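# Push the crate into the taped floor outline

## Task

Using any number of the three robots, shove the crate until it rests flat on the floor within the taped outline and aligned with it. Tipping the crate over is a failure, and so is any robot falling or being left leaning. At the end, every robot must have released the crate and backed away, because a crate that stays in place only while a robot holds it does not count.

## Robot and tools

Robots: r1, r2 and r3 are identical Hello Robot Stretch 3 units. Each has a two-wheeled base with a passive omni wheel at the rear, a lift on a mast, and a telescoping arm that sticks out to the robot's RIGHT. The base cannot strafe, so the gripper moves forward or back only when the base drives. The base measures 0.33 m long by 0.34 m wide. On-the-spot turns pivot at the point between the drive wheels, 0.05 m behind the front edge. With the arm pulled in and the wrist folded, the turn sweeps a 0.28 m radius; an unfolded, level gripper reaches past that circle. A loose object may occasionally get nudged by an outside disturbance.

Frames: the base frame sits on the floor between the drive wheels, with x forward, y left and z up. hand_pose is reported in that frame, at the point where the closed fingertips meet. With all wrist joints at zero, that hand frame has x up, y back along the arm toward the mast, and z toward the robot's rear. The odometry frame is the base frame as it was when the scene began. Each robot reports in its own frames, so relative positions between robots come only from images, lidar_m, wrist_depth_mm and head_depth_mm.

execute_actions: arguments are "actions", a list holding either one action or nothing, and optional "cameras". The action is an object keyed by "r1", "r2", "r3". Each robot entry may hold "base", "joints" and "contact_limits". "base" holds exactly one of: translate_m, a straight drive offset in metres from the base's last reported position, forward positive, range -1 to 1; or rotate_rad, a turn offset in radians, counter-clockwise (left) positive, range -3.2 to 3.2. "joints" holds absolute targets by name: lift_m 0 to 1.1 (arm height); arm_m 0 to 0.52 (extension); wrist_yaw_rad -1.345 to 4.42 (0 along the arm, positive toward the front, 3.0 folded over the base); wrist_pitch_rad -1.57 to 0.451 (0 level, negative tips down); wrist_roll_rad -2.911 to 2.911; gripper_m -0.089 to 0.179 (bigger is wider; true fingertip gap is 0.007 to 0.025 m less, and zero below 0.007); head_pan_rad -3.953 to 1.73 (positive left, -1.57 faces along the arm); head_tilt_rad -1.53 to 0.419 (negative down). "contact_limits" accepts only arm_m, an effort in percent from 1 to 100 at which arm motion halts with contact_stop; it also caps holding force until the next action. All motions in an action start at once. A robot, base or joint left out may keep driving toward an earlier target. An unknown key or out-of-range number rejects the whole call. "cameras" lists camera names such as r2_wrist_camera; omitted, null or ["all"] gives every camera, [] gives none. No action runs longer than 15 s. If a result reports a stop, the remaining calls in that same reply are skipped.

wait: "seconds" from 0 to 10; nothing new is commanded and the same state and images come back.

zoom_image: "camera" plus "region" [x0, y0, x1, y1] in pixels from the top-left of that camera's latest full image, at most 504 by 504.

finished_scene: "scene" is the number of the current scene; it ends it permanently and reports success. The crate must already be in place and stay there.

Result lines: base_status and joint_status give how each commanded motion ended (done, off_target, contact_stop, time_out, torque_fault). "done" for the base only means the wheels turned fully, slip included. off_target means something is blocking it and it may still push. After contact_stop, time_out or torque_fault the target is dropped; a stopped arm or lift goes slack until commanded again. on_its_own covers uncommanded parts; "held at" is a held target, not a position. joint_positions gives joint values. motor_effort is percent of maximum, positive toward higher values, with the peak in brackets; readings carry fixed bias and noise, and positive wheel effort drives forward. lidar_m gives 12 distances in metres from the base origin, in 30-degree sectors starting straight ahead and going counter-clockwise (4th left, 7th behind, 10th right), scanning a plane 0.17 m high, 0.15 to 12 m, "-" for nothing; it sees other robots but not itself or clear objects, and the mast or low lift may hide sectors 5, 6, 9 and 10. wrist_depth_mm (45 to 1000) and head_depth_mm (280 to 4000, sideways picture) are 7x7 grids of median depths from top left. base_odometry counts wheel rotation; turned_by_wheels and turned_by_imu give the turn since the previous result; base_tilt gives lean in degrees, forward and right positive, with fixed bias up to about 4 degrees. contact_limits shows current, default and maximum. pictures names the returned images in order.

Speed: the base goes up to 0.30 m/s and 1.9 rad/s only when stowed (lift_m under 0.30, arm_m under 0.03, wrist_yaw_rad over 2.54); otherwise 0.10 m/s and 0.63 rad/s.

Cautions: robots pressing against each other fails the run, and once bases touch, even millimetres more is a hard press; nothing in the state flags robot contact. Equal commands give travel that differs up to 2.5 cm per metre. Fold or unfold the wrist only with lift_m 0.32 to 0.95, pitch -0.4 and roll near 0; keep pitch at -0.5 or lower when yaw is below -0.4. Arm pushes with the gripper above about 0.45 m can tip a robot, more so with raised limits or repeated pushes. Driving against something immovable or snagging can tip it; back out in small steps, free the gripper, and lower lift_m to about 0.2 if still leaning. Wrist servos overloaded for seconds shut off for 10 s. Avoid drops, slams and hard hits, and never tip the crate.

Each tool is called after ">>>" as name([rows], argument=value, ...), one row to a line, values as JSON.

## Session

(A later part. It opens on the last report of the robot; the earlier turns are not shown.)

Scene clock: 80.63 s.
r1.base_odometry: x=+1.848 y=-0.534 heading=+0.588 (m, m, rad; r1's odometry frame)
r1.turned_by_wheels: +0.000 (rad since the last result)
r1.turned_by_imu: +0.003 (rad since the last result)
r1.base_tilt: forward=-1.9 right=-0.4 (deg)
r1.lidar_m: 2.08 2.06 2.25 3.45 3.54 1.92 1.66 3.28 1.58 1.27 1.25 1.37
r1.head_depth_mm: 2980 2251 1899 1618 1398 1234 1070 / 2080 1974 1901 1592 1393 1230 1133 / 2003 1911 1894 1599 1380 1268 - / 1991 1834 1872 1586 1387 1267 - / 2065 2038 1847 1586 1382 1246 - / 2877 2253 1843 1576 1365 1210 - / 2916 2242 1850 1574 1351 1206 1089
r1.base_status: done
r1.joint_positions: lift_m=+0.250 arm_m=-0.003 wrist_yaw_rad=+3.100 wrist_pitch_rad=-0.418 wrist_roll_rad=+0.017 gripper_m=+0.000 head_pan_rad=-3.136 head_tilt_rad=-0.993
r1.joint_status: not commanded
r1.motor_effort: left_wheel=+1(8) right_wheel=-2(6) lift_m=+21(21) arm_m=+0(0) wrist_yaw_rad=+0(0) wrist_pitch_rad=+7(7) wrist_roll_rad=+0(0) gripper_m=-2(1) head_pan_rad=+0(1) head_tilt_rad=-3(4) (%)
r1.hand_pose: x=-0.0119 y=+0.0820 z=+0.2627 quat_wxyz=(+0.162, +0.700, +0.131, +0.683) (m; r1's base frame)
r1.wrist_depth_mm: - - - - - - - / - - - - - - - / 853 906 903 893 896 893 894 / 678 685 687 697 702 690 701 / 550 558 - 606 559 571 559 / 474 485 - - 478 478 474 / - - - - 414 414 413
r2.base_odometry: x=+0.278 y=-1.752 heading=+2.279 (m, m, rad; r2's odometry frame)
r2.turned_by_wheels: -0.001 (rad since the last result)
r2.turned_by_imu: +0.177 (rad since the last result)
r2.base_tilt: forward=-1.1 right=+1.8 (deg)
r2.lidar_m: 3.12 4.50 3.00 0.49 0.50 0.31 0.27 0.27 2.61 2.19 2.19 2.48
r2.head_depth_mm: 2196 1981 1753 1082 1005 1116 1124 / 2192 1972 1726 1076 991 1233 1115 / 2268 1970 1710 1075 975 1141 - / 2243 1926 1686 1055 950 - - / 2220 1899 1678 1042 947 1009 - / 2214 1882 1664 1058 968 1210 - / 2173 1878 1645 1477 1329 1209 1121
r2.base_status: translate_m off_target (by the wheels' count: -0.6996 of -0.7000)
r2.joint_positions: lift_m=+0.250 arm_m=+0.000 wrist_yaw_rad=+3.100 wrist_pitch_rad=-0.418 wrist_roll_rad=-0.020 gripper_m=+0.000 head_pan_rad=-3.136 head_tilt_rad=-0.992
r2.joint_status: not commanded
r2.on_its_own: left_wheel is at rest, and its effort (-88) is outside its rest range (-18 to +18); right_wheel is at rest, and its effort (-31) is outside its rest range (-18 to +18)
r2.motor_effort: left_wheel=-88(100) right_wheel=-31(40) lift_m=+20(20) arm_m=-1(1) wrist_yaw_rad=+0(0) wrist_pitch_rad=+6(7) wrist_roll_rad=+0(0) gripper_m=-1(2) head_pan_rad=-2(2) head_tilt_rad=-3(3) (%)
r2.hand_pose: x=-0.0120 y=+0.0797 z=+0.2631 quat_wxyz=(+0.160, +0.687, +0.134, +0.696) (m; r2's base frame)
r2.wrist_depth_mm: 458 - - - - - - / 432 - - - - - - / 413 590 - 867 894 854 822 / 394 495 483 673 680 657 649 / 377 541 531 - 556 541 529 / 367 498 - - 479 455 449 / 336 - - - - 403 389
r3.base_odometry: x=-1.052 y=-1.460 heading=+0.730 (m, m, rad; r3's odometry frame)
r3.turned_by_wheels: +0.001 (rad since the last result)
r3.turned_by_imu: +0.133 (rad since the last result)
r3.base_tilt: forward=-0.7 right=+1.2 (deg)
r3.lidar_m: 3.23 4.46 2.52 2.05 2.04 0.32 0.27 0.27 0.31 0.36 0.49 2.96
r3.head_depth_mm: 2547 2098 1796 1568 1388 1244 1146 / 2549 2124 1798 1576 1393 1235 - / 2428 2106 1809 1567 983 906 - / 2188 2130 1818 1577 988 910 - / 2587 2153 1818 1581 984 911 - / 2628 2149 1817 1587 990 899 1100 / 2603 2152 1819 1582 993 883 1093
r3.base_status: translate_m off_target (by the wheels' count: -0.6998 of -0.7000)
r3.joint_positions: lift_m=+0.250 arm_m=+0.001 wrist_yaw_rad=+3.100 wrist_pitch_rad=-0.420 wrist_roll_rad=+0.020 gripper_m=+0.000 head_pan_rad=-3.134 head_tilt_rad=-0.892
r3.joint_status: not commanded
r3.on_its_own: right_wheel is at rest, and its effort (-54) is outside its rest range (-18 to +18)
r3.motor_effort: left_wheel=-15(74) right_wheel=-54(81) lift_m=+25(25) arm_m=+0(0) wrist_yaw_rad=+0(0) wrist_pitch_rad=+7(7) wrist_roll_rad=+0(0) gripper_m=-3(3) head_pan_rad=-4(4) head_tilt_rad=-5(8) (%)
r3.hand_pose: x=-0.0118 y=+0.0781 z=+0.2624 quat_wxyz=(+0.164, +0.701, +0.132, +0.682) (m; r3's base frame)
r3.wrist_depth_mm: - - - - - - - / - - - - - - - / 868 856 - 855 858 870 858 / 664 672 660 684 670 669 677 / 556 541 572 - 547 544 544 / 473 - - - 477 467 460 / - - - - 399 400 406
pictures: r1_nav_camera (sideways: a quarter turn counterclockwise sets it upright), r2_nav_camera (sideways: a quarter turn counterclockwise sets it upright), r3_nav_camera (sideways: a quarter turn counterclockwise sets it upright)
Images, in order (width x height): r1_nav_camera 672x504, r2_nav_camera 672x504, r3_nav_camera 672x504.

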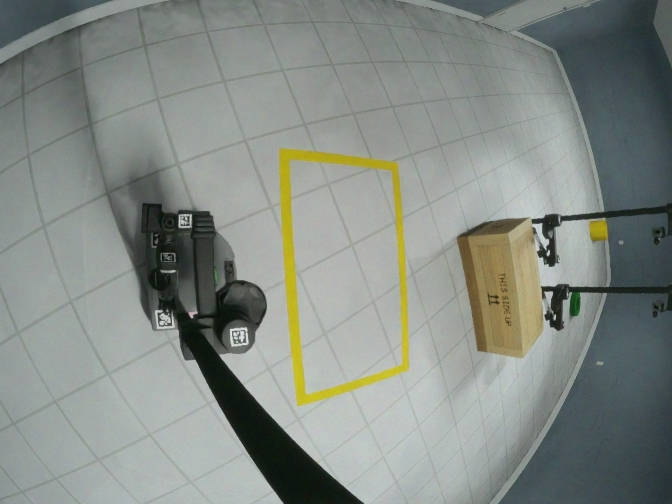

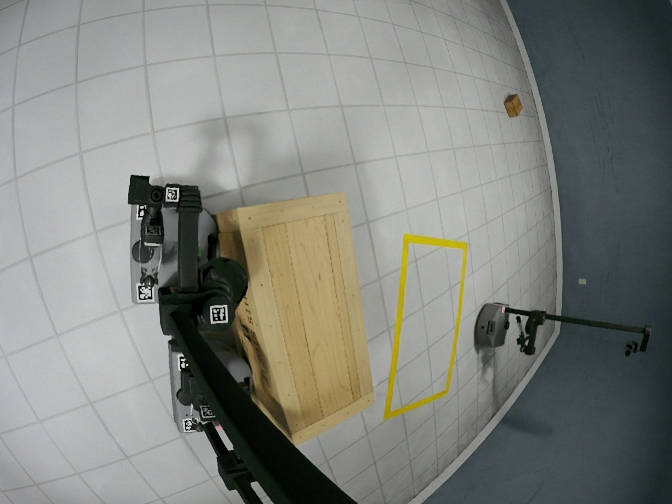

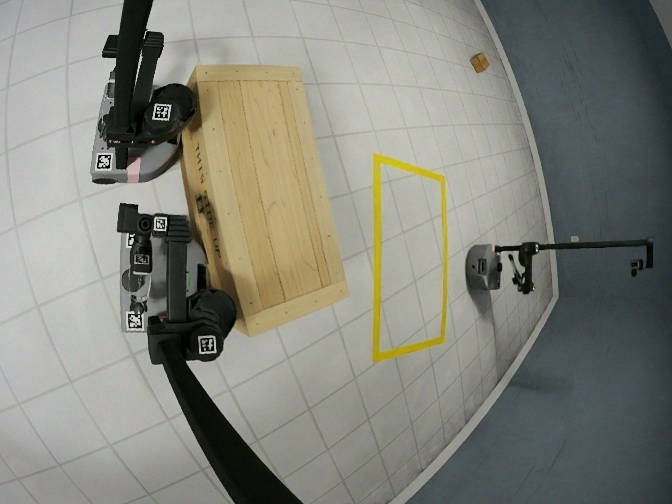

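>>> execute_actions([
  {"r1":{"base":{"translate_m":-1.0}},"r3":{"base":{"translate_m":0.5}},"r2":{"base":{"rotate_rad":0.1}}},
], cameras=[])

>>> execute_actions([
  {"r1":{"base":{"translate_m":-0.34}}},
], cameras=["r1_nav_camera","r2_nav_camera","r3_nav_camera"])

Scene clock: 93.50 s.
r1.base_odometry: x=+1.015 y=-1.089 heading=+0.588 (m, m, rad; r1's odometry frame)
r1.turned_by_wheels: +0.000 (rad since the last result)
r1.turned_by_imu: +0.000 (rad since the last result)
r1.base_tilt: forward=-1.9 right=-0.4 (deg)
r1.lidar_m: 2.70 2.98 3.27 3.18 3.15 0.78 0.66 4.28 2.06 1.65 1.64 1.77
r1.head_depth_mm: 2996 2208 1333 1399 1398 1234 1069 / 2742 1450 1325 1308 1396 1227 1132 / 2961 2208 1316 1214 1385 1266 - / 2967 2084 1313 1188 1363 1262 - / 2806 1930 1314 1162 1356 1239 - / 2912 2253 1858 1584 1378 1217 - / 2844 2268 1852 1560 1364 1212 1080
r1.base_status: done
r1.joint_positions: lift_m=+0.250 arm_m=-0.003 wrist_yaw_rad=+3.100 wrist_pitch_rad=-0.418 wrist_roll_rad=+0.017 gripper_m=+0.000 head_pan_rad=-3.136 head_tilt_rad=-0.993
r1.joint_status: not commanded
r1.motor_effort: left_wheel=+2(5) right_wheel=-1(9) lift_m=+21(21) arm_m=+0(0) wrist_yaw_rad=-1(1) wrist_pitch_rad=+7(7) wrist_roll_rad=+0(0) gripper_m=-3(2) head_pan_rad=-1(1) head_tilt_rad=-3(3) (%)
r1.hand_pose: x=-0.0119 y=+0.0820 z=+0.2627 quat_wxyz=(+0.162, +0.700, +0.131, +0.683) (m; r1's base frame)
r1.wrist_depth_mm: - - - - - - - / - - - - - - - / 870 867 903 894 898 891 895 / 675 674 684 676 697 689 680 / 560 556 - 608 564 568 568 / 475 488 - - 472 476 478 / - - - - 413 408 412
r2.base_odometry: x=+0.278 y=-1.752 heading=+2.377 (m, m, rad; r2's odometry frame)
r2.turned_by_wheels: +0.098 (rad since the last result)
r2.turned_by_imu: +0.091 (rad since the last result)
r2.base_tilt: forward=-1.2 right=+1.9 (deg)
r2.lidar_m: 3.13 0.58 0.58 2.55 0.45 0.30 0.27 0.28 2.48 2.19 2.20 2.60
r2.head_depth_mm: 2316 1652 1646 1088 988 1254 1129 / 2299 1969 1720 1076 968 1222 1115 / 2282 1935 1718 1065 955 1035 - / 2244 1946 1677 1059 951 - - / 2235 1911 1675 1051 947 1012 - / 2187 1892 1661 1460 1318 1228 - / 2162 1862 1645 1472 1320 1209 1118
r2.base_status: rotate_rad off_target (by the wheels' count: +0.0984 of +0.1000)
r2.joint_positions: lift_m=+0.250 arm_m=+0.000 wrist_yaw_rad=+3.100 wrist_pitch_rad=-0.418 wrist_roll_rad=-0.020 gripper_m=+0.000 head_pan_rad=-3.136 head_tilt_rad=-0.992
r2.joint_status: not commanded
r2.on_its_own: left_wheel is at rest, and its effort (-92) is outside its rest range (-18 to +18)
r2.motor_effort: left_wheel=-92(100) right_wheel=-4(17) lift_m=+20(20) arm_m=-1(1) wrist_yaw_rad=-1(1) wrist_pitch_rad=+7(6) wrist_roll_rad=+0(0) gripper_m=-1(2) head_pan_rad=-2(1) head_tilt_rad=-3(3) (%)
r2.hand_pose: x=-0.0120 y=+0.0797 z=+0.2631 quat_wxyz=(+0.160, +0.687, +0.134, +0.696) (m; r2's base frame)
r2.wrist_depth_mm: 386 588 - - - - 557 / 375 608 - - - 642 - / 366 576 - 935 798 503 478 / 364 554 730 718 632 445 412 / 351 520 578 - 552 485 450 / 339 470 - - 475 459 453 / 313 - - - - 395 387
r3.base_odometry: x=-0.679 y=-1.127 heading=+0.730 (m, m, rad; r3's odometry frame)
r3.turned_by_wheels: +0.000 (rad since the last result)
r3.turned_by_imu: +0.001 (rad since the last result)
r3.base_tilt: forward=-0.7 right=+1.3 (deg)
r3.lidar_m: 2.73 4.00 2.76 2.23 2.22 2.42 0.75 0.55 0.57 2.55 2.53 2.76
r3.head_depth_mm: 2543 2116 1783 1567 1390 1242 1142 / 2556 2118 1794 1564 1392 1251 - / 2422 1978 1275 1318 1382 1277 - / 2353 1877 1278 1268 1394 1242 - / 2428 2089 1284 1219 1400 1245 - / 2590 2134 1281 1183 1375 1237 1153 / 2610 2144 1284 1166 1173 1149 1142
r3.base_status: done
r3.joint_positions: lift_m=+0.250 arm_m=+0.001 wrist_yaw_rad=+3.100 wrist_pitch_rad=-0.420 wrist_roll_rad=+0.020 gripper_m=+0.000 head_pan_rad=-3.134 head_tilt_rad=-0.892
r3.joint_status: not commanded
r3.motor_effort: left_wheel=-1(11) right_wheel=+3(40) lift_m=+25(25) arm_m=+0(0) wrist_yaw_rad=+0(0) wrist_pitch_rad=+7(7) wrist_roll_rad=+0(0) gripper_m=-3(3) head_pan_rad=-4(4) head_tilt_rad=-5(5) (%)
r3.hand_pose: x=-0.0118 y=+0.0781 z=+0.2624 quat_wxyz=(+0.164, +0.701, +0.132, +0.682) (m; r3's base frame)
r3.wrist_depth_mm: - - - - - - - / - - - - - - - / 848 848 - 852 866 873 863 / 661 658 670 656 655 675 672 / 544 540 559 - 544 548 544 / 471 - - - 464 459 457 / - - - - 398 397 400
pictures: none
No camera images: the call's "cameras" was empty. Leave "cameras" out to get every camera's image.

Scene clock: 96.37 s.
r1.base_odometry: x=+0.732 y=-1.277 heading=+0.588 (m, m, rad; r1's odometry frame)
r1.turned_by_wheels: +0.000 (rad since the last result)
r1.turned_by_imu: +0.000 (rad since the last result)
r1.base_tilt: forward=-2.0 right=-0.5 (deg)
r1.lidar_m: 2.92 3.31 3.60 3.05 0.72 0.39 0.33 0.33 2.22 1.78 1.77 1.92
r1.head_depth_mm: 2870 2297 1430 1134 1048 1232 1064 / 2751 2163 1216 1122 1017 1235 1139 / 2938 2269 1890 1117 991 1227 - / 2931 2152 1749 1117 967 1096 - / 2905 1469 1705 1105 968 1061 - / 2758 2186 1862 1583 1330 1216 - / 2821 2226 1841 1567 1371 1209 1084
r1.base_status: done
r1.joint_positions: lift_m=+0.250 arm_m=-0.003 wrist_yaw_rad=+3.100 wrist_pitch_rad=-0.418 wrist_roll_rad=+0.017 gripper_m=+0.000 head_pan_rad=-3.136 head_tilt_rad=-0.993
r1.joint_status: not commanded
r1.motor_effort: left_wheel=+1(4) right_wheel=-1(8) lift_m=+20(21) arm_m=+0(0) wrist_yaw_rad=+0(0) wrist_pitch_rad=+7(7) wrist_roll_rad=+0(0) gripper_m=-2(2) head_pan_rad=-1(1) head_tilt_rad=-3(2) (%)
r1.hand_pose: x=-0.0119 y=+0.0820 z=+0.2627 quat_wxyz=(+0.162, +0.700, +0.131, +0.683) (m; r1's base frame)
r1.wrist_depth_mm: - - - - - - - / - - - - - - - / 839 877 903 876 866 887 924 / 648 671 686 683 690 700 709 / 562 553 - 606 562 560 565 / 470 487 - - 473 478 476 / - - - - 412 410 414
r2.base_odometry: x=+0.278 y=-1.752 heading=+2.377 (m, m, rad; r2's odometry frame)
r2.turned_by_wheels: +0.000 (rad since the last result)
r2.turned_by_imu: -0.001 (rad since the last result)
r2.base_tilt: forward=-1.1 right=+1.8 (deg)
r2.lidar_m: 3.13 0.58 0.57 2.55 0.45 0.30 0.27 0.28 2.47 2.19 2.20 2.62
r2.head_depth_mm: 2335 1941 1453 1085 990 1250 1129 / 2309 1971 1692 1074 966 1222 1113 / 2281 1968 1701 1066 964 1043 - / 2256 1920 1695 1057 953 - - / 2222 1917 1680 1044 946 1016 - / 2203 1884 1657 1459 1322 1229 - / 2172 1857 1647 1475 1328 1210 1120
r2.base_status: not commanded
r2.joint_positions: lift_m=+0.250 arm_m=+0.000 wrist_yaw_rad=+3.100 wrist_pitch_rad=-0.418 wrist_roll_rad=-0.020 gripper_m=+0.000 head_pan_rad=-3.136 head_tilt_rad=-0.992
r2.joint_status: not commanded
r2.on_its_own: left_wheel is at rest, and its effort (-92) is outside its rest range (-18 to +18)
r2.motor_effort: left_wheel=-92(92) right_wheel=-4(5) lift_m=+20(20) arm_m=-1(1) wrist_yaw_rad=-1(0) wrist_pitch_rad=+7(6) wrist_roll_rad=+0(0) gripper_m=-1(1) head_pan_rad=-2(2) head_tilt_rad=-3(3) (%)
r2.hand_pose: x=-0.0120 y=+0.0797 z=+0.2631 quat_wxyz=(+0.160, +0.687, +0.134, +0.696) (m; r2's base frame)
r2.wrist_depth_mm: 386 583 - - - - 557 / 372 604 - - - 650 - / 367 582 - 926 808 499 479 / 365 543 744 706 635 439 415 / 357 528 587 - 547 485 450 / 340 470 - - 479 455 452 / 314 - - - - 397 385
r3.base_odometry: x=-0.679 y=-1.127 heading=+0.730 (m, m, rad; r3's odometry frame)
r3.turned_by_wheels: +0.000 (rad since the last result)
r3.turned_by_imu: +0.000 (rad since the last result)
r3.base_tilt: forward=-0.7 right=+1.3 (deg)
r3.lidar_m: 2.75 4.00 2.76 2.23 2.22 2.43 0.75 0.55 0.57 2.54 2.53 2.77
r3.head_depth_mm: 2574 2111 1789 1564 1387 1245 1146 / 2567 2106 1808 1566 1397 1249 - / 2566 1754 1283 1320 1391 1281 - / 2590 1657 1282 1266 1394 1255 - / 2509 1981 1279 1216 1391 1250 - / 2564 2142 1286 1182 1381 1238 1148 / 2601 2137 1290 1163 1172 1149 1138
r3.base_status: not commanded
r3.joint_positions: lift_m=+0.250 arm_m=+0.001 wrist_yaw_rad=+3.100 wrist_pitch_rad=-0.420 wrist_roll_rad=+0.020 gripper_m=+0.000 head_pan_rad=-3.134 head_tilt_rad=-0.892
r3.joint_status: not commanded
r3.motor_effort: left_wheel=-1(1) right_wheel=+2(3) lift_m=+25(25) arm_m=+0(0) wrist_yaw_rad=+0(0) wrist_pitch_rad=+7(7) wrist_roll_rad=+0(0) gripper_m=-3(3) head_pan_rad=-4(4) head_tilt_rad=-6(6) (%)
r3.hand_pose: x=-0.0118 y=+0.0781 z=+0.2624 quat_wxyz=(+0.164, +0.701, +0.132, +0.682) (m; r3's base frame)
r3.wrist_depth_mm: - - - - - - - / - - - - - - - / 846 853 - 844 863 834 872 / 661 659 667 665 664 677 671 / 545 544 566 - 552 548 561 / 472 - - - 460 454 465 / - - - - 394 397 399
pictures: r1_nav_camera (sideways: a quarter turn counterclockwise sets it upright), r2_nav_camera (sideways: a quarter turn counterclockwise sets it upright), r3_nav_camera (sideways: a quarter turn counterclockwise sets it upright)
Images, in order (width x height): r1_nav_camera 672x504, r2_nav_camera 672x504, r3_nav_camera 672x504.

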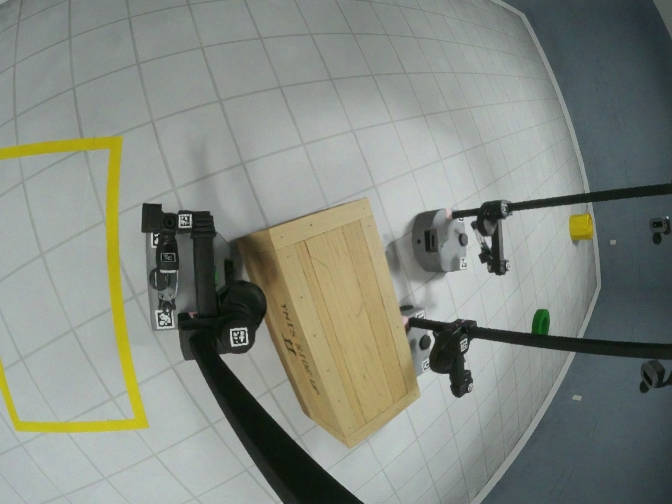

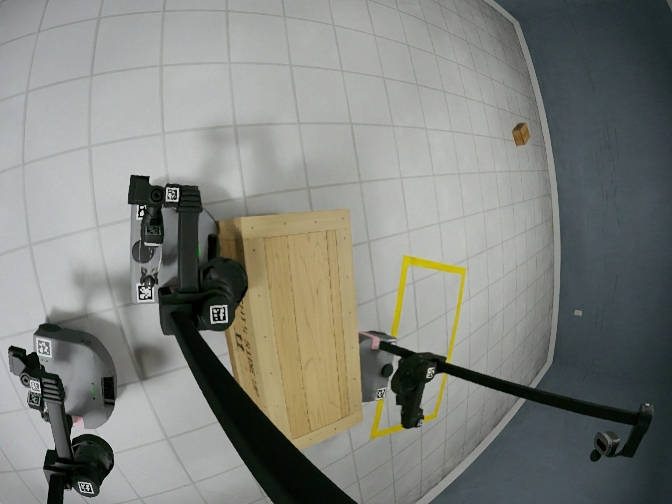

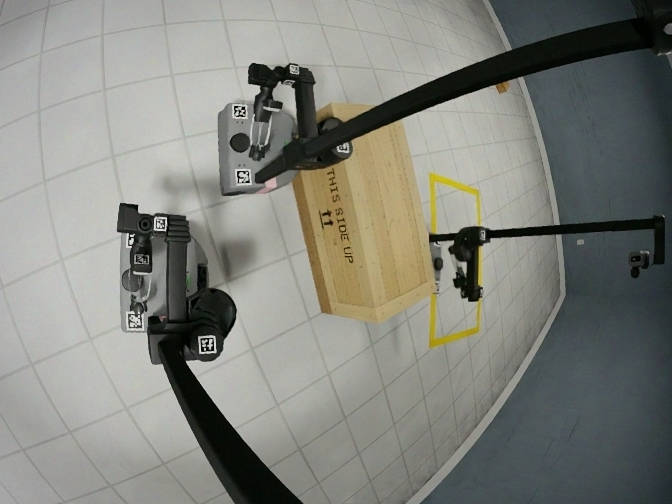

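>>> execute_actions([
  {"r1":{"base":{"translate_m":-0.22}},"r2":{"base":{"translate_m":-0.20}}},
], cameras=[])

Scene clock: 101.27 s.
r1.base_odometry: x=+0.550 y=-1.399 heading=+0.588 (m, m, rad; r1's odometry frame)
r1.turned_by_wheels: +0.000 (rad since the last result)
r1.turned_by_imu: +0.168 (rad since the last result)
r1.base_tilt: forward=-1.9 right=-0.5 (deg)
r1.lidar_m: 3.47 3.49 3.34 0.58 0.32 0.28 0.28 0.31 2.07 1.82 1.83 2.16
r1.head_depth_mm: 2985 2333 1901 1326 982 883 1062 / 2996 2318 1883 1614 981 892 1115 / 2963 2307 1606 1574 976 889 - / 2670 1348 1558 1558 971 903 - / 2918 2229 1849 1592 967 992 - / 2880 2264 1860 1584 1372 1212 - / 2876 2240 1829 1566 1369 1206 1090
r1.base_status: translate_m off_target (by the wheels' count: -0.2196 of -0.2200)
r1.joint_positions: lift_m=+0.250 arm_m=-0.003 wrist_yaw_rad=+3.100 wrist_pitch_rad=-0.418 wrist_roll_rad=+0.017 gripper_m=+0.000 head_pan_rad=-3.137 head_tilt_rad=-0.993
r1.joint_status: not commanded
r1.on_its_own: left_wheel is at rest, and its effort (-38) is outside its rest range (-18 to +18); right_wheel is at rest, and its effort (-49) is outside its rest range (-18 to +18)
r1.motor_effort: left_wheel=-38(38) right_wheel=-49(95) lift_m=+21(21) arm_m=+0(0) wrist_yaw_rad=-1(3) wrist_pitch_rad=+7(7) wrist_roll_rad=+0(0) gripper_m=-2(2) head_pan_rad=+0(2) head_tilt_rad=-3(3) (%)
r1.hand_pose: x=-0.0120 y=+0.0820 z=+0.2627 quat_wxyz=(+0.162, +0.700, +0.131, +0.683) (m; r1's base frame)
r1.wrist_depth_mm: 286 345 - - - - - / 292 354 - - - - - / 297 378 866 895 877 863 875 / 299 394 675 684 688 686 695 / 298 412 - 614 564 556 555 / 295 396 - - 475 473 474 / - - - - 411 410 415
r2.base_odometry: x=+0.422 y=-1.890 heading=+2.378 (m, m, rad; r2's odometry frame)
r2.turned_by_wheels: +0.001 (rad since the last result)
r2.turned_by_imu: +0.307 (rad since the last result)
r2.base_tilt: forward=-1.2 right=+1.7 (deg)
r2.lidar_m: 3.21 0.63 2.58 0.36 0.27 0.26 0.27 2.90 2.25 2.20 2.36 3.20
r2.head_depth_mm: 2350 1987 1752 1538 972 898 1112 / 2288 1982 1719 1073 969 893 1116 / 2241 1943 1696 1061 963 900 - / 2240 1916 1696 1068 952 - - / 2218 1906 1674 1488 988 1244 - / 2186 1871 1665 1495 1332 1230 - / 2165 1863 1638 1468 1325 1215 1117
r2.base_status: translate_m off_target (by the wheels' count: -0.1998 of -0.2000)
r2.joint_positions: lift_m=+0.250 arm_m=+0.000 wrist_yaw_rad=+3.100 wrist_pitch_rad=-0.418 wrist_roll_rad=-0.020 gripper_m=+0.000 head_pan_rad=-3.136 head_tilt_rad=-0.993
r2.joint_status: not commanded
r2.on_its_own: left_wheel is at rest, and its effort (-23) is outside its rest range (-18 to +18); right_wheel is at rest, and its effort (-35) is outside its rest range (-18 to +18)
r2.motor_effort: left_wheel=-23(100) right_wheel=-35(54) lift_m=+21(20) arm_m=-1(1) wrist_yaw_rad=+0(1) wrist_pitch_rad=+6(6) wrist_roll_rad=+0(0) gripper_m=-1(2) head_pan_rad=-2(1) head_tilt_rad=-2(3) (%)
r2.hand_pose: x=-0.0119 y=+0.0798 z=+0.2632 quat_wxyz=(+0.160, +0.687, +0.134, +0.696) (m; r2's base frame)
r2.wrist_depth_mm: 215 254 - 500 - - - / 224 267 - 534 - - - / 228 282 - 566 904 843 526 / 239 292 352 638 685 677 434 / 247 306 384 - 568 545 443 / 256 302 - - 479 457 437 / 252 - - - - 396 389
r3.base_odometry: x=-0.679 y=-1.127 heading=+0.730 (m, m, rad; r3's odometry frame)
r3.turned_by_wheels: +0.000 (rad since the last result)
r3.turned_by_imu: +0.000 (rad since the last result)
r3.base_tilt: forward=-0.7 right=+1.2 (deg)
r3.lidar_m: 2.74 4.00 2.76 2.24 2.22 2.42 0.64 0.66 0.62 2.55 2.53 2.77
r3.head_depth_mm: 2566 2111 1798 1561 1385 1246 1143 / 2561 2113 1800 1570 1385 1248 - / 2579 1995 1309 1154 1346 1279 - / 2593 1515 1279 1140 1357 1246 - / 2437 1979 1281 1160 1352 1250 - / 2581 2144 1281 1157 1370 1263 1155 / 2613 2140 1285 1181 1208 1235 1136
r3.base_status: not commanded
r3.joint_positions: lift_m=+0.250 arm_m=+0.001 wrist_yaw_rad=+3.100 wrist_pitch_rad=-0.420 wrist_roll_rad=+0.020 gripper_m=+0.000 head_pan_rad=-3.134 head_tilt_rad=-0.892
r3.joint_status: not commanded
r3.motor_effort: left_wheel=-1(1) right_wheel=+3(3) lift_m=+25(25) arm_m=+0(0) wrist_yaw_rad=+0(0) wrist_pitch_rad=+7(7) wrist_roll_rad=+0(1) gripper_m=-3(3) head_pan_rad=-4(4) head_tilt_rad=-5(6) (%)
r3.hand_pose: x=-0.0118 y=+0.0781 z=+0.2624 quat_wxyz=(+0.164, +0.701, +0.132, +0.682) (m; r3's base frame)
r3.wrist_depth_mm: - - - - - - - / - - - - - - - / 825 866 - 852 879 866 867 / 660 654 666 671 659 664 662 / 549 544 577 - 529 552 548 / 470 - - - 461 461 462 / - - - - 399 400 401
pictures: none
No camera images: the call's "cameras" was empty. Leave "cameras" out to get every camera's image.

>>> execute_actions([
  {"r1":{"base":{"rotate_rad":-0.3}},"r2":{"base":{"rotate_rad":-0.55}}},
], cameras=[])

>>> execute_actions([
  {"r1":{"base":{"translate_m":-0.13}},"r2":{"base":{"translate_m":-0.13}}},
], cameras=["r1_nav_camera","r2_nav_camera","r3_nav_camera"])

Scene clock: 105.53 s.
r1.base_odometry: x=+0.550 y=-1.399 heading=+0.288 (m, m, rad; r1's odometry frame)
r1.turned_by_wheels: -0.300 (rad since the last result)
r1.turned_by_imu: -0.283 (rad since the last result)
r1.base_tilt: forward=-1.9 right=-0.4 (deg)
r1.lidar_m: 2.62 3.49 3.67 3.04 0.42 0.29 0.28 0.28 2.54 1.88 1.82 1.90
r1.head_depth_mm: 2984 2330 1856 1439 982 1056 1069 / 799 2168 1891 1079 978 1031 1137 / 2716 2307 1746 1099 970 909 - / 2923 2322 1868 1580 974 897 - / 2883 2264 1585 1551 965 902 - / 2885 2251 1550 1541 966 952 - / 2649 2096 1839 1570 1358 1207 1083
r1.base_status: done
r1.joint_positions: lift_m=+0.250 arm_m=-0.003 wrist_yaw_rad=+3.100 wrist_pitch_rad=-0.418 wrist_roll_rad=+0.017 gripper_m=+0.000 head_pan_rad=-3.137 head_tilt_rad=-0.993
r1.joint_status: not commanded
r1.motor_effort: left_wheel=-3(25) right_wheel=-16(66) lift_m=+22(21) arm_m=+1(0) wrist_yaw_rad=-1(1) wrist_pitch_rad=+7(7) wrist_roll_rad=+0(0) gripper_m=-1(2) head_pan_rad=-1(1) head_tilt_rad=-3(4) (%)
r1.hand_pose: x=-0.0120 y=+0.0820 z=+0.2627 quat_wxyz=(+0.162, +0.700, +0.131, +0.683) (m; r1's base frame)
r1.wrist_depth_mm: 401 539 - - - - - / 402 541 - - - - - / 395 571 927 900 876 886 902 / 384 579 678 688 683 680 695 / 373 531 - 606 563 569 562 / 362 484 - - 471 470 476 / - - - - 409 409 410
r2.base_odometry: x=+0.422 y=-1.890 heading=+1.829 (m, m, rad; r2's odometry frame)
r2.turned_by_wheels: -0.549 (rad since the last result)
r2.turned_by_imu: -0.474 (rad since the last result)
r2.base_tilt: forward=-1.1 right=+2.0 (deg)
r2.lidar_m: 3.19 4.56 0.62 2.57 0.36 0.28 0.28 0.29 2.76 2.22 2.21 2.40
r2.head_depth_mm: 2159 1909 1089 1080 968 972 1129 / 2305 1963 1082 1074 966 1119 1115 / 2269 1935 1699 1064 956 908 - / 2210 1921 1690 1059 956 - - / 2231 1903 1660 1050 942 1047 - / 2207 1885 1665 1042 939 1187 - / 2164 1862 1656 1463 1274 1211 1120
r2.base_status: done
r2.joint_positions: lift_m=+0.250 arm_m=+0.000 wrist_yaw_rad=+3.100 wrist_pitch_rad=-0.418 wrist_roll_rad=-0.020 gripper_m=+0.000 head_pan_rad=-3.136 head_tilt_rad=-0.993
r2.joint_status: not commanded
r2.on_its_own: right_wheel is at rest, and its effort (-27) is outside its rest range (-18 to +18)
r2.motor_effort: left_wheel=-10(25) right_wheel=-27(42) lift_m=+20(21) arm_m=-1(1) wrist_yaw_rad=+0(0) wrist_pitch_rad=+6(7) wrist_roll_rad=+0(0) gripper_m=-1(2) head_pan_rad=-2(2) head_tilt_rad=-2(3) (%)
r2.hand_pose: x=-0.0119 y=+0.0798 z=+0.2632 quat_wxyz=(+0.160, +0.687, +0.134, +0.696) (m; r2's base frame)
r2.wrist_depth_mm: 301 391 - - - - - / 299 418 - - - 689 - / 297 415 - 929 653 503 471 / 300 414 602 712 625 485 487 / 298 411 566 - 561 522 517 / 299 383 - - 476 463 449 / 282 - - - - 403 388
r3.base_odometry: x=-0.679 y=-1.127 heading=+0.730 (m, m, rad; r3's odometry frame)
r3.turned_by_wheels: +0.000 (rad since the last result)
r3.turned_by_imu: +0.000 (rad since the last result)
r3.base_tilt: forward=-0.7 right=+1.3 (deg)
r3.lidar_m: 2.74 3.99 2.76 2.23 2.22 2.43 0.64 0.58 0.61 2.55 2.53 2.76
r3.head_depth_mm: 2539 2103 1789 1565 1391 1241 1146 / 2549 2132 1814 1563 1392 1251 - / 2561 2008 1308 1157 1344 1280 - / 2559 1990 1281 1134 1346 1253 - / 2418 1289 1276 1156 1352 1253 - / 2615 2128 1287 1163 1357 1241 1151 / 2592 2153 1281 1143 1167 1203 1144
r3.base_status: not commanded
r3.joint_positions: lift_m=+0.250 arm_m=+0.001 wrist_yaw_rad=+3.100 wrist_pitch_rad=-0.420 wrist_roll_rad=+0.020 gripper_m=+0.000 head_pan_rad=-3.134 head_tilt_rad=-0.892
r3.joint_status: not commanded
r3.motor_effort: left_wheel=-1(1) right_wheel=+3(4) lift_m=+24(25) arm_m=+0(0) wrist_yaw_rad=+0(0) wrist_pitch_rad=+7(7) wrist_roll_rad=-1(0) gripper_m=-3(3) head_pan_rad=-4(4) head_tilt_rad=-5(5) (%)
r3.hand_pose: x=-0.0118 y=+0.0781 z=+0.2624 quat_wxyz=(+0.164, +0.701, +0.132, +0.682) (m; r3's base frame)
r3.wrist_depth_mm: - - - - - - - / - - - - - - - / 879 853 - 846 835 856 868 / 668 654 660 657 667 679 682 / 545 542 563 - 548 543 549 / 473 - - - 458 458 462 / - - - - 402 400 400
pictures: none
No camera images: the call's "cameras" was empty. Leave "cameras" out to get every camera's image.

Scene clock: 107.63 s.
r1.base_odometry: x=+0.426 y=-1.436 heading=+0.287 (m, m, rad; r1's odometry frame)
r1.turned_by_wheels: +0.000 (rad since the last result)
r1.turned_by_imu: +0.157 (rad since the last result)
r1.base_tilt: forward=-1.9 right=-0.5 (deg)
r1.lidar_m: 3.26 3.57 3.58 0.46 0.30 0.27 0.27 0.34 2.28 1.87 1.86 2.06
r1.head_depth_mm: 2965 2295 1775 988 981 868 1051 / 2960 2324 1894 1342 979 878 1051 / 2919 2293 1883 1598 979 888 - / 2924 2308 1546 1478 973 901 - / 2900 2225 1519 1478 967 1088 - / 2678 2201 1858 1581 1351 1197 - / 2862 2264 1853 1570 1360 1213 1075
r1.base_status: translate_m off_target (by the wheels' count: -0.1296 of -0.1300)
r1.joint_positions: lift_m=+0.250 arm_m=-0.003 wrist_yaw_rad=+3.100 wrist_pitch_rad=-0.418 wrist_roll_rad=+0.017 gripper_m=+0.000 head_pan_rad=-3.137 head_tilt_rad=-0.993
r1.joint_status: not commanded
r1.on_its_own: left_wheel is at rest, and its effort (-45) is outside its rest range (-18 to +18); right_wheel is at rest, and its effort (-53) is outside its rest range (-18 to +18)
r1.motor_effort: left_wheel=-45(68) right_wheel=-53(81) lift_m=+21(21) arm_m=+1(0) wrist_yaw_rad=+0(1) wrist_pitch_rad=+7(7) wrist_roll_rad=+0(0) gripper_m=-2(2) head_pan_rad=-1(1) head_tilt_rad=-3(3) (%)
r1.hand_pose: x=-0.0119 y=+0.0820 z=+0.2627 quat_wxyz=(+0.162, +0.700, +0.131, +0.683) (m; r1's base frame)
r1.wrist_depth_mm: 257 296 554 - - - - / 264 307 578 - - - - / 272 329 611 883 893 862 899 / 276 346 637 683 683 684 693 / 284 368 - 606 558 568 563 / 289 362 - - 473 471 470 / - - - - 409 412 418
r2.base_odometry: x=+0.455 y=-2.015 heading=+1.828 (m, m, rad; r2's odometry frame)
r2.turned_by_wheels: +0.000 (rad since the last result)
r2.turned_by_imu: +0.118 (rad since the last result)
r2.base_tilt: forward=-1.1 right=+1.7 (deg)
r2.lidar_m: 3.19 0.62 0.62 0.40 0.28 0.27 0.27 0.36 2.54 2.19 2.20 2.54
r2.head_depth_mm: 2347 1999 1699 1046 976 898 1120 / 2297 1954 1717 1073 967 898 1114 / 2251 1946 1696 1063 958 906 - / 2226 1920 1683 1057 950 - - / 2195 1907 1666 1046 960 1183 - / 2198 1893 1662 1472 984 1231 - / 2171 1869 1628 1466 1323 1214 1119
r2.base_status: translate_m off_target (by the wheels' count: -0.1295 of -0.1300)
r2.joint_positions: lift_m=+0.250 arm_m=+0.000 wrist_yaw_rad=+3.100 wrist_pitch_rad=-0.418 wrist_roll_rad=-0.020 gripper_m=+0.000 head_pan_rad=-3.136 head_tilt_rad=-0.993
r2.joint_status: not commanded
r2.on_its_own: left_wheel is at rest, and its effort (-99) is outside its rest range (-18 to +18); right_wheel is at rest, and its effort (-47) is outside its rest range (-18 to +18)
r2.motor_effort: left_wheel=-99(100) right_wheel=-47(49) lift_m=+21(20) arm_m=-1(1) wrist_yaw_rad=+0(0) wrist_pitch_rad=+6(6) wrist_roll_rad=+0(0) gripper_m=-3(2) head_pan_rad=-2(2) head_tilt_rad=-3(2) (%)
r2.hand_pose: x=-0.0119 y=+0.0798 z=+0.2632 quat_wxyz=(+0.160, +0.687, +0.134, +0.696) (m; r2's base frame)
r2.wrist_depth_mm: 224 266 - - - - - / 231 282 - - - 654 - / 238 297 - 823 850 507 487 / 245 305 380 667 656 494 447 / 253 319 403 - 557 520 489 / 258 312 - - 482 455 443 / 255 - - - - 399 391
r3.base_odometry: x=-0.679 y=-1.127 heading=+0.730 (m, m, rad; r3's odometry frame)
r3.turned_by_wheels: +0.000 (rad since the last result)
r3.turned_by_imu: +0.000 (rad since the last result)
r3.base_tilt: forward=-0.8 right=+1.3 (deg)
r3.lidar_m: 2.74 4.01 2.77 2.23 2.22 2.43 0.50 0.57 0.62 2.55 2.53 2.77
r3.head_depth_mm: 2583 2104 1790 1566 1388 1241 1147 / 2542 2131 1806 1571 1400 1245 - / 2553 2100 1615 1149 1355 1280 - / 2580 2126 1423 1111 1105 1253 - / 2450 1257 1256 1114 1231 1250 - / 2599 2145 1282 1118 1334 1252 1146 / 2604 2138 1293 1143 1188 1202 1144
r3.base_status: not commanded
r3.joint_positions: lift_m=+0.250 arm_m=+0.001 wrist_yaw_rad=+3.100 wrist_pitch_rad=-0.420 wrist_roll_rad=+0.020 gripper_m=+0.000 head_pan_rad=-3.134 head_tilt_rad=-0.892
r3.joint_status: not commanded
r3.motor_effort: left_wheel=-1(1) right_wheel=+3(3) lift_m=+25(25) arm_m=+0(0) wrist_yaw_rad=+0(0) wrist_pitch_rad=+7(7) wrist_roll_rad=+0(1) gripper_m=-3(3) head_pan_rad=-4(4) head_tilt_rad=-5(5) (%)
r3.hand_pose: x=-0.0118 y=+0.0781 z=+0.2624 quat_wxyz=(+0.164, +0.701, +0.132, +0.682) (m; r3's base frame)
r3.wrist_depth_mm: - - - - - - - / - - - - - - - / 828 851 - 862 861 849 886 / 658 671 660 680 666 672 668 / 542 546 568 - 542 545 550 / 478 - - - 459 465 463 / - - - - 401 401 404
pictures: r1_nav_camera (sideways: a quarter turn counterclockwise sets it upright), r2_nav_camera (sideways: a quarter turn counterclockwise sets it upright), r3_nav_camera (sideways: a quarter turn counterclockwise sets it upright)
Images, in order (width x height): r1_nav_camera 672x504, r2_nav_camera 672x504, r3_nav_camera 672x504.

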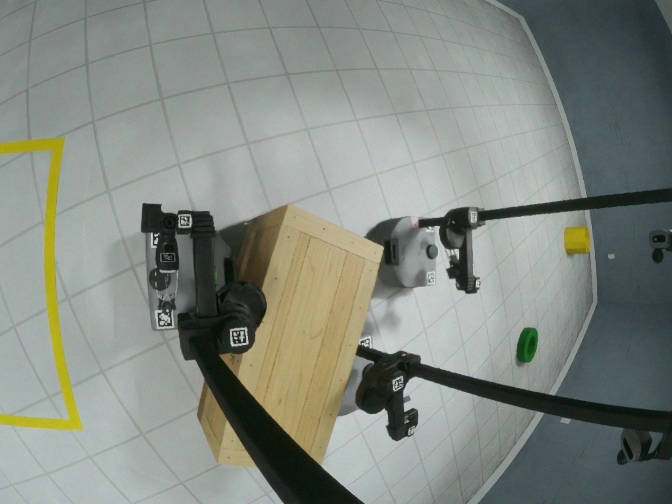

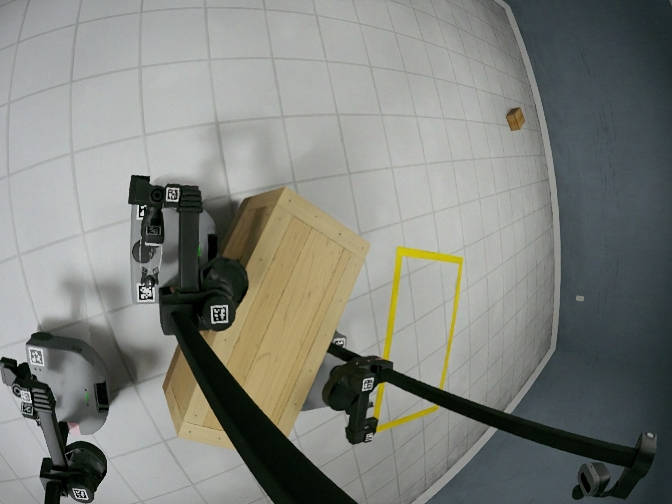

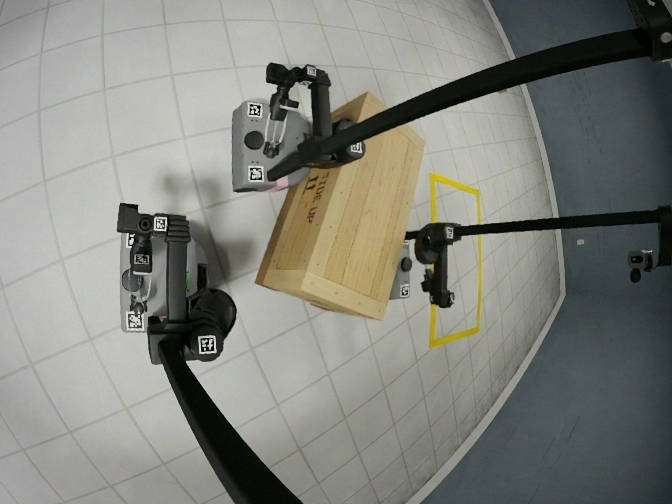

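>>> execute_actions(actions=[], cameras=["r1_nav_camera","r2_nav_camera","r3_nav_camera"])

Scene clock: 116.97 s.
r1.base_odometry: x=+0.426 y=-1.436 heading=+0.287 (m, m, rad; r1's odometry frame)
r1.turned_by_wheels: +0.000 (rad since the last result)
r1.turned_by_imu: +0.001 (rad since the last result)
r1.base_tilt: forward=-1.8 right=-0.5 (deg)
r1.lidar_m: 3.24 3.58 3.58 0.46 0.30 0.27 0.27 0.34 2.28 1.87 1.86 2.06
r1.head_depth_mm: 2994 2344 1765 991 984 868 1058 / 2943 2325 1905 1346 978 876 1054 / 2966 2288 1894 1597 972 887 - / 2933 2282 1550 1479 971 903 - / 2843 2215 1508 1492 964 1086 - / 2664 2194 1829 1572 1350 1191 - / 2840 2242 1838 1572 1365 1219 1087
r1.base_status: translate_m off_target (by the wheels' count: -0.1296 of -0.1300)
r1.joint_positions: lift_m=+0.250 arm_m=-0.003 wrist_yaw_rad=+3.100 wrist_pitch_rad=-0.418 wrist_roll_rad=+0.017 gripper_m=+0.000 head_pan_rad=-3.137 head_tilt_rad=-0.993
r1.joint_status: not commanded
r1.on_its_own: left_wheel is at rest, and its effort (-44) is outside its rest range (-18 to +18); right_wheel is at rest, and its effort (-53) is outside its rest range (-18 to +18)
r1.motor_effort: left_wheel=-44(68) right_wheel=-53(81) lift_m=+21(21) arm_m=+0(0) wrist_yaw_rad=+0(1) wrist_pitch_rad=+7(7) wrist_roll_rad=+0(0) gripper_m=-2(2) head_pan_rad=-1(1) head_tilt_rad=-3(3) (%)
r1.hand_pose: x=-0.0119 y=+0.0820 z=+0.2627 quat_wxyz=(+0.162, +0.700, +0.131, +0.683) (m; r1's base frame)
r1.wrist_depth_mm: 256 295 557 - - - - / 265 311 571 - - - - / 271 326 614 880 880 897 884 / 278 350 645 689 685 686 684 / 281 366 - 611 561 560 559 / 292 357 - - 474 477 473 / - - - - 409 412 415
r2.base_odometry: x=+0.455 y=-2.015 heading=+1.828 (m, m, rad; r2's odometry frame)
r2.turned_by_wheels: +0.000 (rad since the last result)
r2.turned_by_imu: -0.001 (rad since the last result)
r2.base_tilt: forward=-1.1 right=+1.8 (deg)
r2.lidar_m: 3.20 0.63 0.62 0.40 0.28 0.27 0.27 0.36 2.54 2.19 2.19 2.54
r2.head_depth_mm: 2328 1990 1703 1042 977 896 1118 / 2286 1973 1721 1072 967 896 1119 / 2288 1931 1700 1065 964 904 - / 2239 1925 1693 1056 951 - - / 2217 1909 1678 1043 961 1181 - / 2184 1890 1650 1473 986 1239 - / 2179 1869 1639 1467 1324 1207 1115
r2.base_status: translate_m off_target (by the wheels' count: -0.1295 of -0.1300)
r2.joint_positions: lift_m=+0.250 arm_m=+0.000 wrist_yaw_rad=+3.100 wrist_pitch_rad=-0.418 wrist_roll_rad=-0.020 gripper_m=+0.000 head_pan_rad=-3.136 head_tilt_rad=-0.993
r2.joint_status: not commanded
r2.on_its_own: left_wheel is at rest, and its effort (-99) is outside its rest range (-18 to +18); right_wheel is at rest, and its effort (-47) is outside its rest range (-18 to +18)
r2.motor_effort: left_wheel=-99(100) right_wheel=-47(49) lift_m=+20(20) arm_m=-1(1) wrist_yaw_rad=+0(0) wrist_pitch_rad=+7(6) wrist_roll_rad=+0(0) gripper_m=-3(2) head_pan_rad=-2(2) head_tilt_rad=-2(2) (%)
r2.hand_pose: x=-0.0119 y=+0.0798 z=+0.2632 quat_wxyz=(+0.160, +0.687, +0.134, +0.696) (m; r2's base frame)
r2.wrist_depth_mm: 226 268 - - - - - / 232 284 - - - 663 - / 238 293 - 835 851 505 479 / 245 305 378 674 653 489 448 / 253 319 403 - 559 519 496 / 259 310 - - 478 458 449 / 256 - - - - 400 392
r3.base_odometry: x=-0.679 y=-1.127 heading=+0.730 (m, m, rad; r3's odometry frame)
r3.turned_by_wheels: +0.000 (rad since the last result)
r3.turned_by_imu: +0.000 (rad since the last result)
r3.base_tilt: forward=-0.7 right=+1.3 (deg)
r3.lidar_m: 2.74 4.00 2.76 2.23 2.22 2.42 0.49 0.57 0.62 2.55 2.53 2.76
r3.head_depth_mm: 2555 2110 1791 1569 1391 1249 1149 / 2536 2109 1787 1574 1386 1254 - / 2557 2123 1613 1149 1343 1277 - / 2578 2112 1434 1114 1107 1251 - / 2432 1256 1256 1114 1236 1254 - / 2588 2122 1274 1119 1332 1253 1151 / 2614 2171 1285 1144 1192 1203 1141
r3.base_status: not commanded
r3.joint_positions: lift_m=+0.250 arm_m=+0.001 wrist_yaw_rad=+3.100 wrist_pitch_rad=-0.420 wrist_roll_rad=+0.020 gripper_m=+0.000 head_pan_rad=-3.134 head_tilt_rad=-0.892
r3.joint_status: not commanded
r3.motor_effort: left_wheel=-1(1) right_wheel=+3(3) lift_m=+25(25) arm_m=+0(0) wrist_yaw_rad=+0(0) wrist_pitch_rad=+7(7) wrist_roll_rad=+0(1) gripper_m=-3(3) head_pan_rad=-4(4) head_tilt_rad=-7(5) (%)
r3.hand_pose: x=-0.0118 y=+0.0781 z=+0.2624 quat_wxyz=(+0.164, +0.701, +0.132, +0.682) (m; r3's base frame)
r3.wrist_depth_mm: - - - - - - - / - - - - - - - / 851 862 - 858 862 878 864 / 665 652 660 664 672 657 670 / 540 543 573 - 543 545 545 / 469 - - - 459 454 459 / - - - - 394 399 402
pictures: r1_nav_camera (sideways: a quarter turn counterclockwise sets it upright), r2_nav_camera (sideways: a quarter turn counterclockwise sets it upright), r3_nav_camera (sideways: a quarter turn counterclockwise sets it upright)
Images, in order (width x height): r1_nav_camera 672x504, r2_nav_camera 672x504, r3_nav_camera 672x504.

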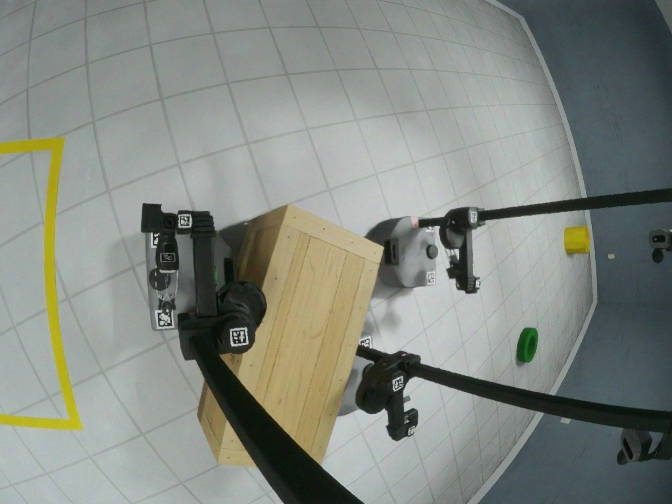

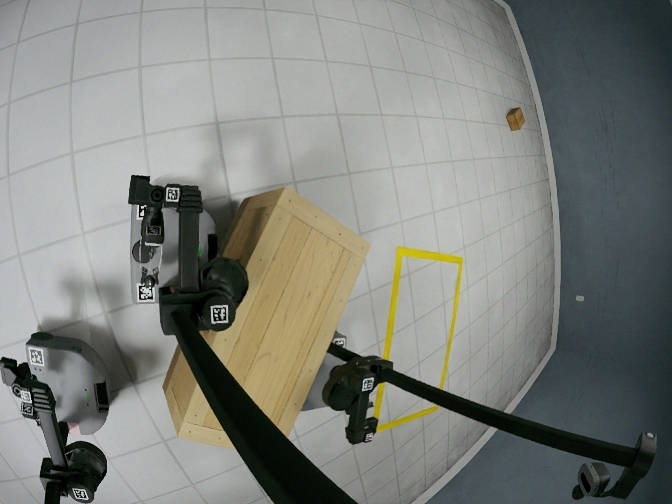

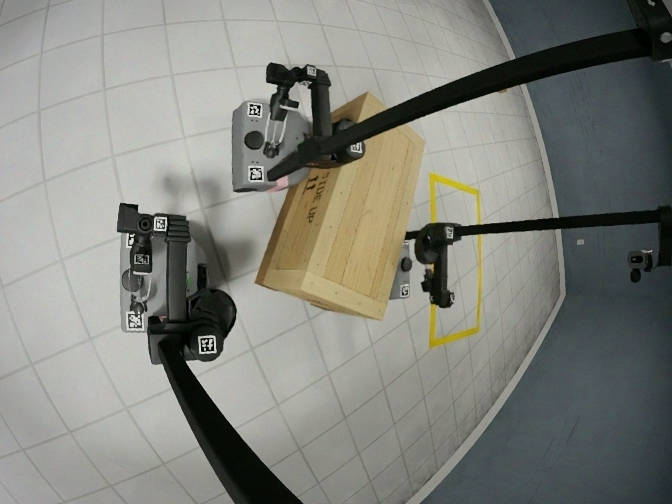

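>>> execute_actions([
  {"r1":{"base":{"translate_m":1.0}},"r2":{"base":{"rotate_rad":1.25}},"r3":{"base":{"rotate_rad":0.9}}},
], cameras=[])

>>> execute_actions([
  {"r1":{"base":{"translate_m":0.55}},"r2":{"base":{"translate_m":-0.32}},"r3":{"base":{"translate_m":-0.46}}},
], cameras=["r3_nav_camera"])

Scene clock: 128.77 s.
r1.base_odometry: x=+1.385 y=-1.152 heading=+0.287 (m, m, rad; r1's odometry frame)
r1.turned_by_wheels: +0.000 (rad since the last result)
r1.turned_by_imu: +0.004 (rad since the last result)
r1.base_tilt: forward=-2.1 right=-0.3 (deg)
r1.lidar_m: 2.63 2.63 2.91 3.27 3.26 1.21 1.22 3.57 1.85 1.52 1.51 1.68
r1.head_depth_mm: 2891 1602 1450 1607 1404 1238 1065 / 3009 1616 1492 1600 1394 1228 1139 / 2969 1604 1566 1606 1396 1273 - / 1999 1600 1671 1585 1387 1255 - / 2787 1704 1733 1589 1379 1230 - / 2873 2263 1855 1575 1371 1216 - / 2822 2221 1835 1576 1366 1209 1082
r1.base_status: done
r1.joint_positions: lift_m=+0.250 arm_m=-0.003 wrist_yaw_rad=+3.100 wrist_pitch_rad=-0.418 wrist_roll_rad=+0.017 gripper_m=+0.000 head_pan_rad=-3.137 head_tilt_rad=-0.993
r1.joint_status: not commanded
r1.motor_effort: left_wheel=+0(36) right_wheel=+1(44) lift_m=+21(22) arm_m=+1(0) wrist_yaw_rad=+0(0) wrist_pitch_rad=+7(7) wrist_roll_rad=+0(0) gripper_m=-3(3) head_pan_rad=-2(1) head_tilt_rad=-3(3) (%)
r1.hand_pose: x=-0.0120 y=+0.0820 z=+0.2627 quat_wxyz=(+0.162, +0.700, +0.131, +0.683) (m; r1's base frame)
r1.wrist_depth_mm: - - - - - - - / - - - - - - - / 875 876 885 891 857 889 888 / 689 690 684 693 679 694 689 / 556 556 - 609 564 554 560 / 472 492 - - 478 472 478 / - - - - 411 413 414
r2.base_odometry: x=+0.455 y=-2.015 heading=+3.078 (m, m, rad; r2's odometry frame)
r2.turned_by_wheels: +1.250 (rad since the last result)
r2.turned_by_imu: +1.262 (rad since the last result)
r2.base_tilt: forward=-1.3 right=+1.7 (deg)
r2.lidar_m: 0.59 0.34 0.27 0.27 0.29 0.44 2.32 2.19 2.23 2.92 3.20 0.62
r2.head_depth_mm: 2343 1986 1726 1537 1392 895 791 / 2283 1962 1710 1528 1380 1131 946 / 2254 1961 1704 1517 1371 1292 - / 2228 1925 1678 1507 1348 - - / 2196 1907 1671 1478 1344 1259 - / 2168 1886 1646 1471 1333 1237 - / 2128 1867 1643 1468 1326 1206 1123
r2.base_status: done
r2.joint_positions: lift_m=+0.250 arm_m=+0.000 wrist_yaw_rad=+3.100 wrist_pitch_rad=-0.418 wrist_roll_rad=-0.020 gripper_m=+0.000 head_pan_rad=-3.136 head_tilt_rad=-0.993
r2.joint_status: not commanded
r2.motor_effort: left_wheel=-3(98) right_wheel=+1(33) lift_m=+20(20) arm_m=-1(1) wrist_yaw_rad=+0(0) wrist_pitch_rad=+7(6) wrist_roll_rad=+0(0) gripper_m=-2(3) head_pan_rad=-2(2) head_tilt_rad=-2(2) (%)
r2.hand_pose: x=-0.0119 y=+0.0797 z=+0.2632 quat_wxyz=(+0.160, +0.687, +0.134, +0.696) (m; r2's base frame)
r2.wrist_depth_mm: 316 306 - 287 278 270 263 / 350 335 - 311 304 295 287 / 991 370 - 343 335 322 312 / 770 417 409 382 369 353 343 / 607 484 465 - 408 394 380 / 512 513 - - 450 437 424 / 452 - - - - 396 389
r3.base_odometry: x=-0.679 y=-1.127 heading=+1.630 (m, m, rad; r3's odometry frame)
r3.turned_by_wheels: +0.900 (rad since the last result)
r3.turned_by_imu: +0.883 (rad since the last result)
r3.base_tilt: forward=-0.7 right=+1.3 (deg)
r3.lidar_m: 3.14 2.29 2.22 2.31 0.49 0.52 0.62 2.63 2.53 2.62 2.74 3.99
r3.head_depth_mm: 2560 2108 1273 1129 1144 1213 1147 / 751 2036 1295 1332 1373 1249 - / 2599 2081 1060 1306 1340 1273 - / 2573 2122 1152 1305 1289 1244 - / 2586 2111 1809 1046 1340 1264 - / 2580 2144 1811 1573 1401 1258 1153 / 2587 2135 1814 1580 1399 1257 1139
r3.base_status: done
r3.joint_positions: lift_m=+0.250 arm_m=+0.001 wrist_yaw_rad=+3.100 wrist_pitch_rad=-0.420 wrist_roll_rad=+0.020 gripper_m=+0.000 head_pan_rad=-3.134 head_tilt_rad=-0.892
r3.joint_status: not commanded
r3.motor_effort: left_wheel=-1(7) right_wheel=+4(13) lift_m=+25(25) arm_m=+0(0) wrist_yaw_rad=+0(0) wrist_pitch_rad=+7(7) wrist_roll_rad=+0(0) gripper_m=-3(3) head_pan_rad=-4(4) head_tilt_rad=-5(6) (%)
r3.hand_pose: x=-0.0118 y=+0.0781 z=+0.2624 quat_wxyz=(+0.164, +0.701, +0.132, +0.682) (m; r3's base frame)
r3.wrist_depth_mm: 396 622 - - - - - / 426 574 - - - - - / 460 517 - 857 837 860 871 / 501 558 660 657 657 655 664 / 521 548 559 - 532 544 546 / 473 - - - 460 458 462 / - - - - 402 402 403
pictures: none
No camera images: the call's "cameras" was empty. Leave "cameras" out to get every camera's image.

Scene clock: 132.23 s.
r1.base_odometry: x=+1.912 y=-0.997 heading=+0.287 (m, m, rad; r1's odometry frame)
r1.turned_by_wheels: +0.000 (rad since the last result)
r1.turned_by_imu: +0.002 (rad since the last result)
r1.base_tilt: forward=-1.9 right=-0.4 (deg)
r1.lidar_m: 2.12 2.11 2.34 3.47 3.45 1.72 1.74 3.16 1.62 1.33 1.33 1.47
r1.head_depth_mm: 2768 2164 1882 1609 1406 1224 1063 / 2855 1793 1887 1602 1390 1227 1136 / 1978 1876 1898 1598 1389 1267 - / 2067 1981 1875 1595 1381 1263 - / 2883 2132 1859 1578 1386 1235 - / 2906 2239 1866 1582 1373 1216 - / 2856 2243 1852 1571 1373 1207 1087
r1.base_status: done
r1.joint_positions: lift_m=+0.250 arm_m=-0.003 wrist_yaw_rad=+3.100 wrist_pitch_rad=-0.418 wrist_roll_rad=+0.017 gripper_m=+0.000 head_pan_rad=-3.137 head_tilt_rad=-0.993
r1.joint_status: not commanded
r1.motor_effort: left_wheel=+0(6) right_wheel=+1(9) lift_m=+21(21) arm_m=+0(0) wrist_yaw_rad=+0(1) wrist_pitch_rad=+7(7) wrist_roll_rad=+0(0) gripper_m=-3(2) head_pan_rad=-1(1) head_tilt_rad=-3(3) (%)
r1.hand_pose: x=-0.0120 y=+0.0820 z=+0.2627 quat_wxyz=(+0.162, +0.700, +0.131, +0.683) (m; r1's base frame)
r1.wrist_depth_mm: - - - - - - - / - - - - - - - / 889 881 905 886 902 905 898 / 676 676 675 687 677 701 680 / 555 559 - 598 556 558 564 / 467 485 - - 472 479 485 / - - - - 408 412 408
r2.base_odometry: x=+0.774 y=-2.035 heading=+3.078 (m, m, rad; r2's odometry frame)
r2.turned_by_wheels: +0.000 (rad since the last result)
r2.turned_by_imu: -0.001 (rad since the last result)
r2.base_tilt: forward=-1.2 right=+1.7 (deg)
r2.lidar_m: 0.48 0.39 0.31 0.31 3.95 2.93 2.04 1.93 1.96 2.57 3.31 4.29
r2.head_depth_mm: 2339 1984 1730 1538 1381 1276 1124 / 2292 1967 1719 1522 1383 1247 1119 / 2268 1931 1699 1511 1367 1290 - / 2202 1947 1679 1502 1347 - - / 2132 1904 1671 1491 1338 1256 - / 2053 1880 1657 1471 1333 1229 - / 1975 1871 1645 1471 1325 1209 1116
r2.base_status: done
r2.joint_positions: lift_m=+0.250 arm_m=+0.000 wrist_yaw_rad=+3.100 wrist_pitch_rad=-0.418 wrist_roll_rad=-0.020 gripper_m=+0.000 head_pan_rad=-3.136 head_tilt_rad=-0.993
r2.joint_status: not commanded
r2.motor_effort: left_wheel=-3(15) right_wheel=+1(5) lift_m=+20(21) arm_m=-1(1) wrist_yaw_rad=+0(0) wrist_pitch_rad=+6(6) wrist_roll_rad=+0(0) gripper_m=-2(1) head_pan_rad=-2(2) head_tilt_rad=-3(3) (%)
r2.hand_pose: x=-0.0119 y=+0.0797 z=+0.2632 quat_wxyz=(+0.160, +0.687, +0.134, +0.696) (m; r2's base frame)
r2.wrist_depth_mm: - - - - 317 306 298 / - - - - 344 334 326 / - - - 868 384 368 352 / 786 761 743 675 419 405 390 / 636 605 592 - 465 453 436 / 512 522 - - 484 463 447 / 449 - - - - 401 389
r3.base_odometry: x=-0.652 y=-1.586 heading=+1.630 (m, m, rad; r3's odometry frame)
r3.turned_by_wheels: +0.000 (rad since the last result)
r3.turned_by_imu: -0.002 (rad since the last result)
r3.base_tilt: forward=-0.7 right=+1.2 (deg)
r3.lidar_m: 3.45 2.54 0.39 0.32 0.32 0.36 0.48 0.47 2.30 2.39 3.13 3.05
r3.head_depth_mm: 2565 2109 1818 1568 983 906 955 / 2566 2110 1800 1574 1032 1152 - / 2584 2116 1800 1562 1369 1280 - / 2423 2032 1731 1008 1221 1258 - / 2440 2086 1788 1004 1209 1226 - / 2614 2137 1825 1064 1168 1220 1148 / 2615 2143 1830 1578 939 1255 1139
r3.base_status: done
r3.joint_positions: lift_m=+0.250 arm_m=+0.001 wrist_yaw_rad=+3.100 wrist_pitch_rad=-0.420 wrist_roll_rad=+0.020 gripper_m=+0.000 head_pan_rad=-3.134 head_tilt_rad=-0.892
r3.joint_status: not commanded
r3.motor_effort: left_wheel=-1(10) right_wheel=+4(8) lift_m=+25(25) arm_m=+0(1) wrist_yaw_rad=+0(0) wrist_pitch_rad=+7(7) wrist_roll_rad=+0(0) gripper_m=-3(3) head_pan_rad=-4(4) head_tilt_rad=-6(5) (%)
r3.hand_pose: x=-0.0118 y=+0.0781 z=+0.2624 quat_wxyz=(+0.164, +0.701, +0.132, +0.682) (m; r3's base frame)
r3.wrist_depth_mm: 276 293 - 347 375 - - / 301 320 - 379 420 - - / 321 345 - 421 467 865 865 / 350 385 415 470 541 668 673 / 384 421 453 - 542 545 552 / 412 - - - 460 464 461 / - - - - 395 401 400
pictures: r3_nav_camera (sideways: a quarter turn counterclockwise sets it upright)
Images, in order (width x height): r3_nav_camera 672x504.

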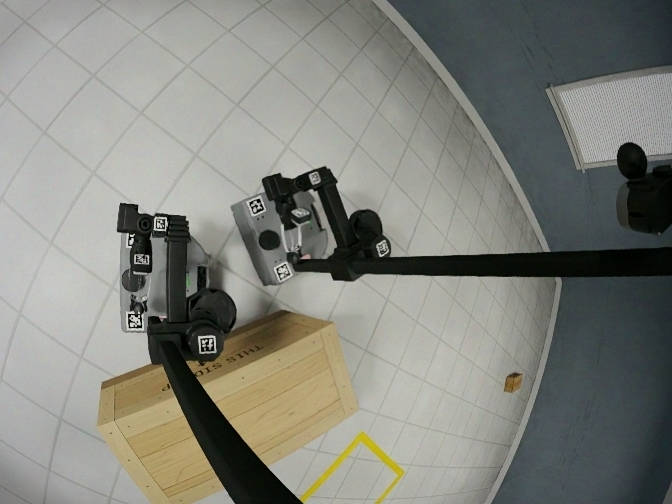

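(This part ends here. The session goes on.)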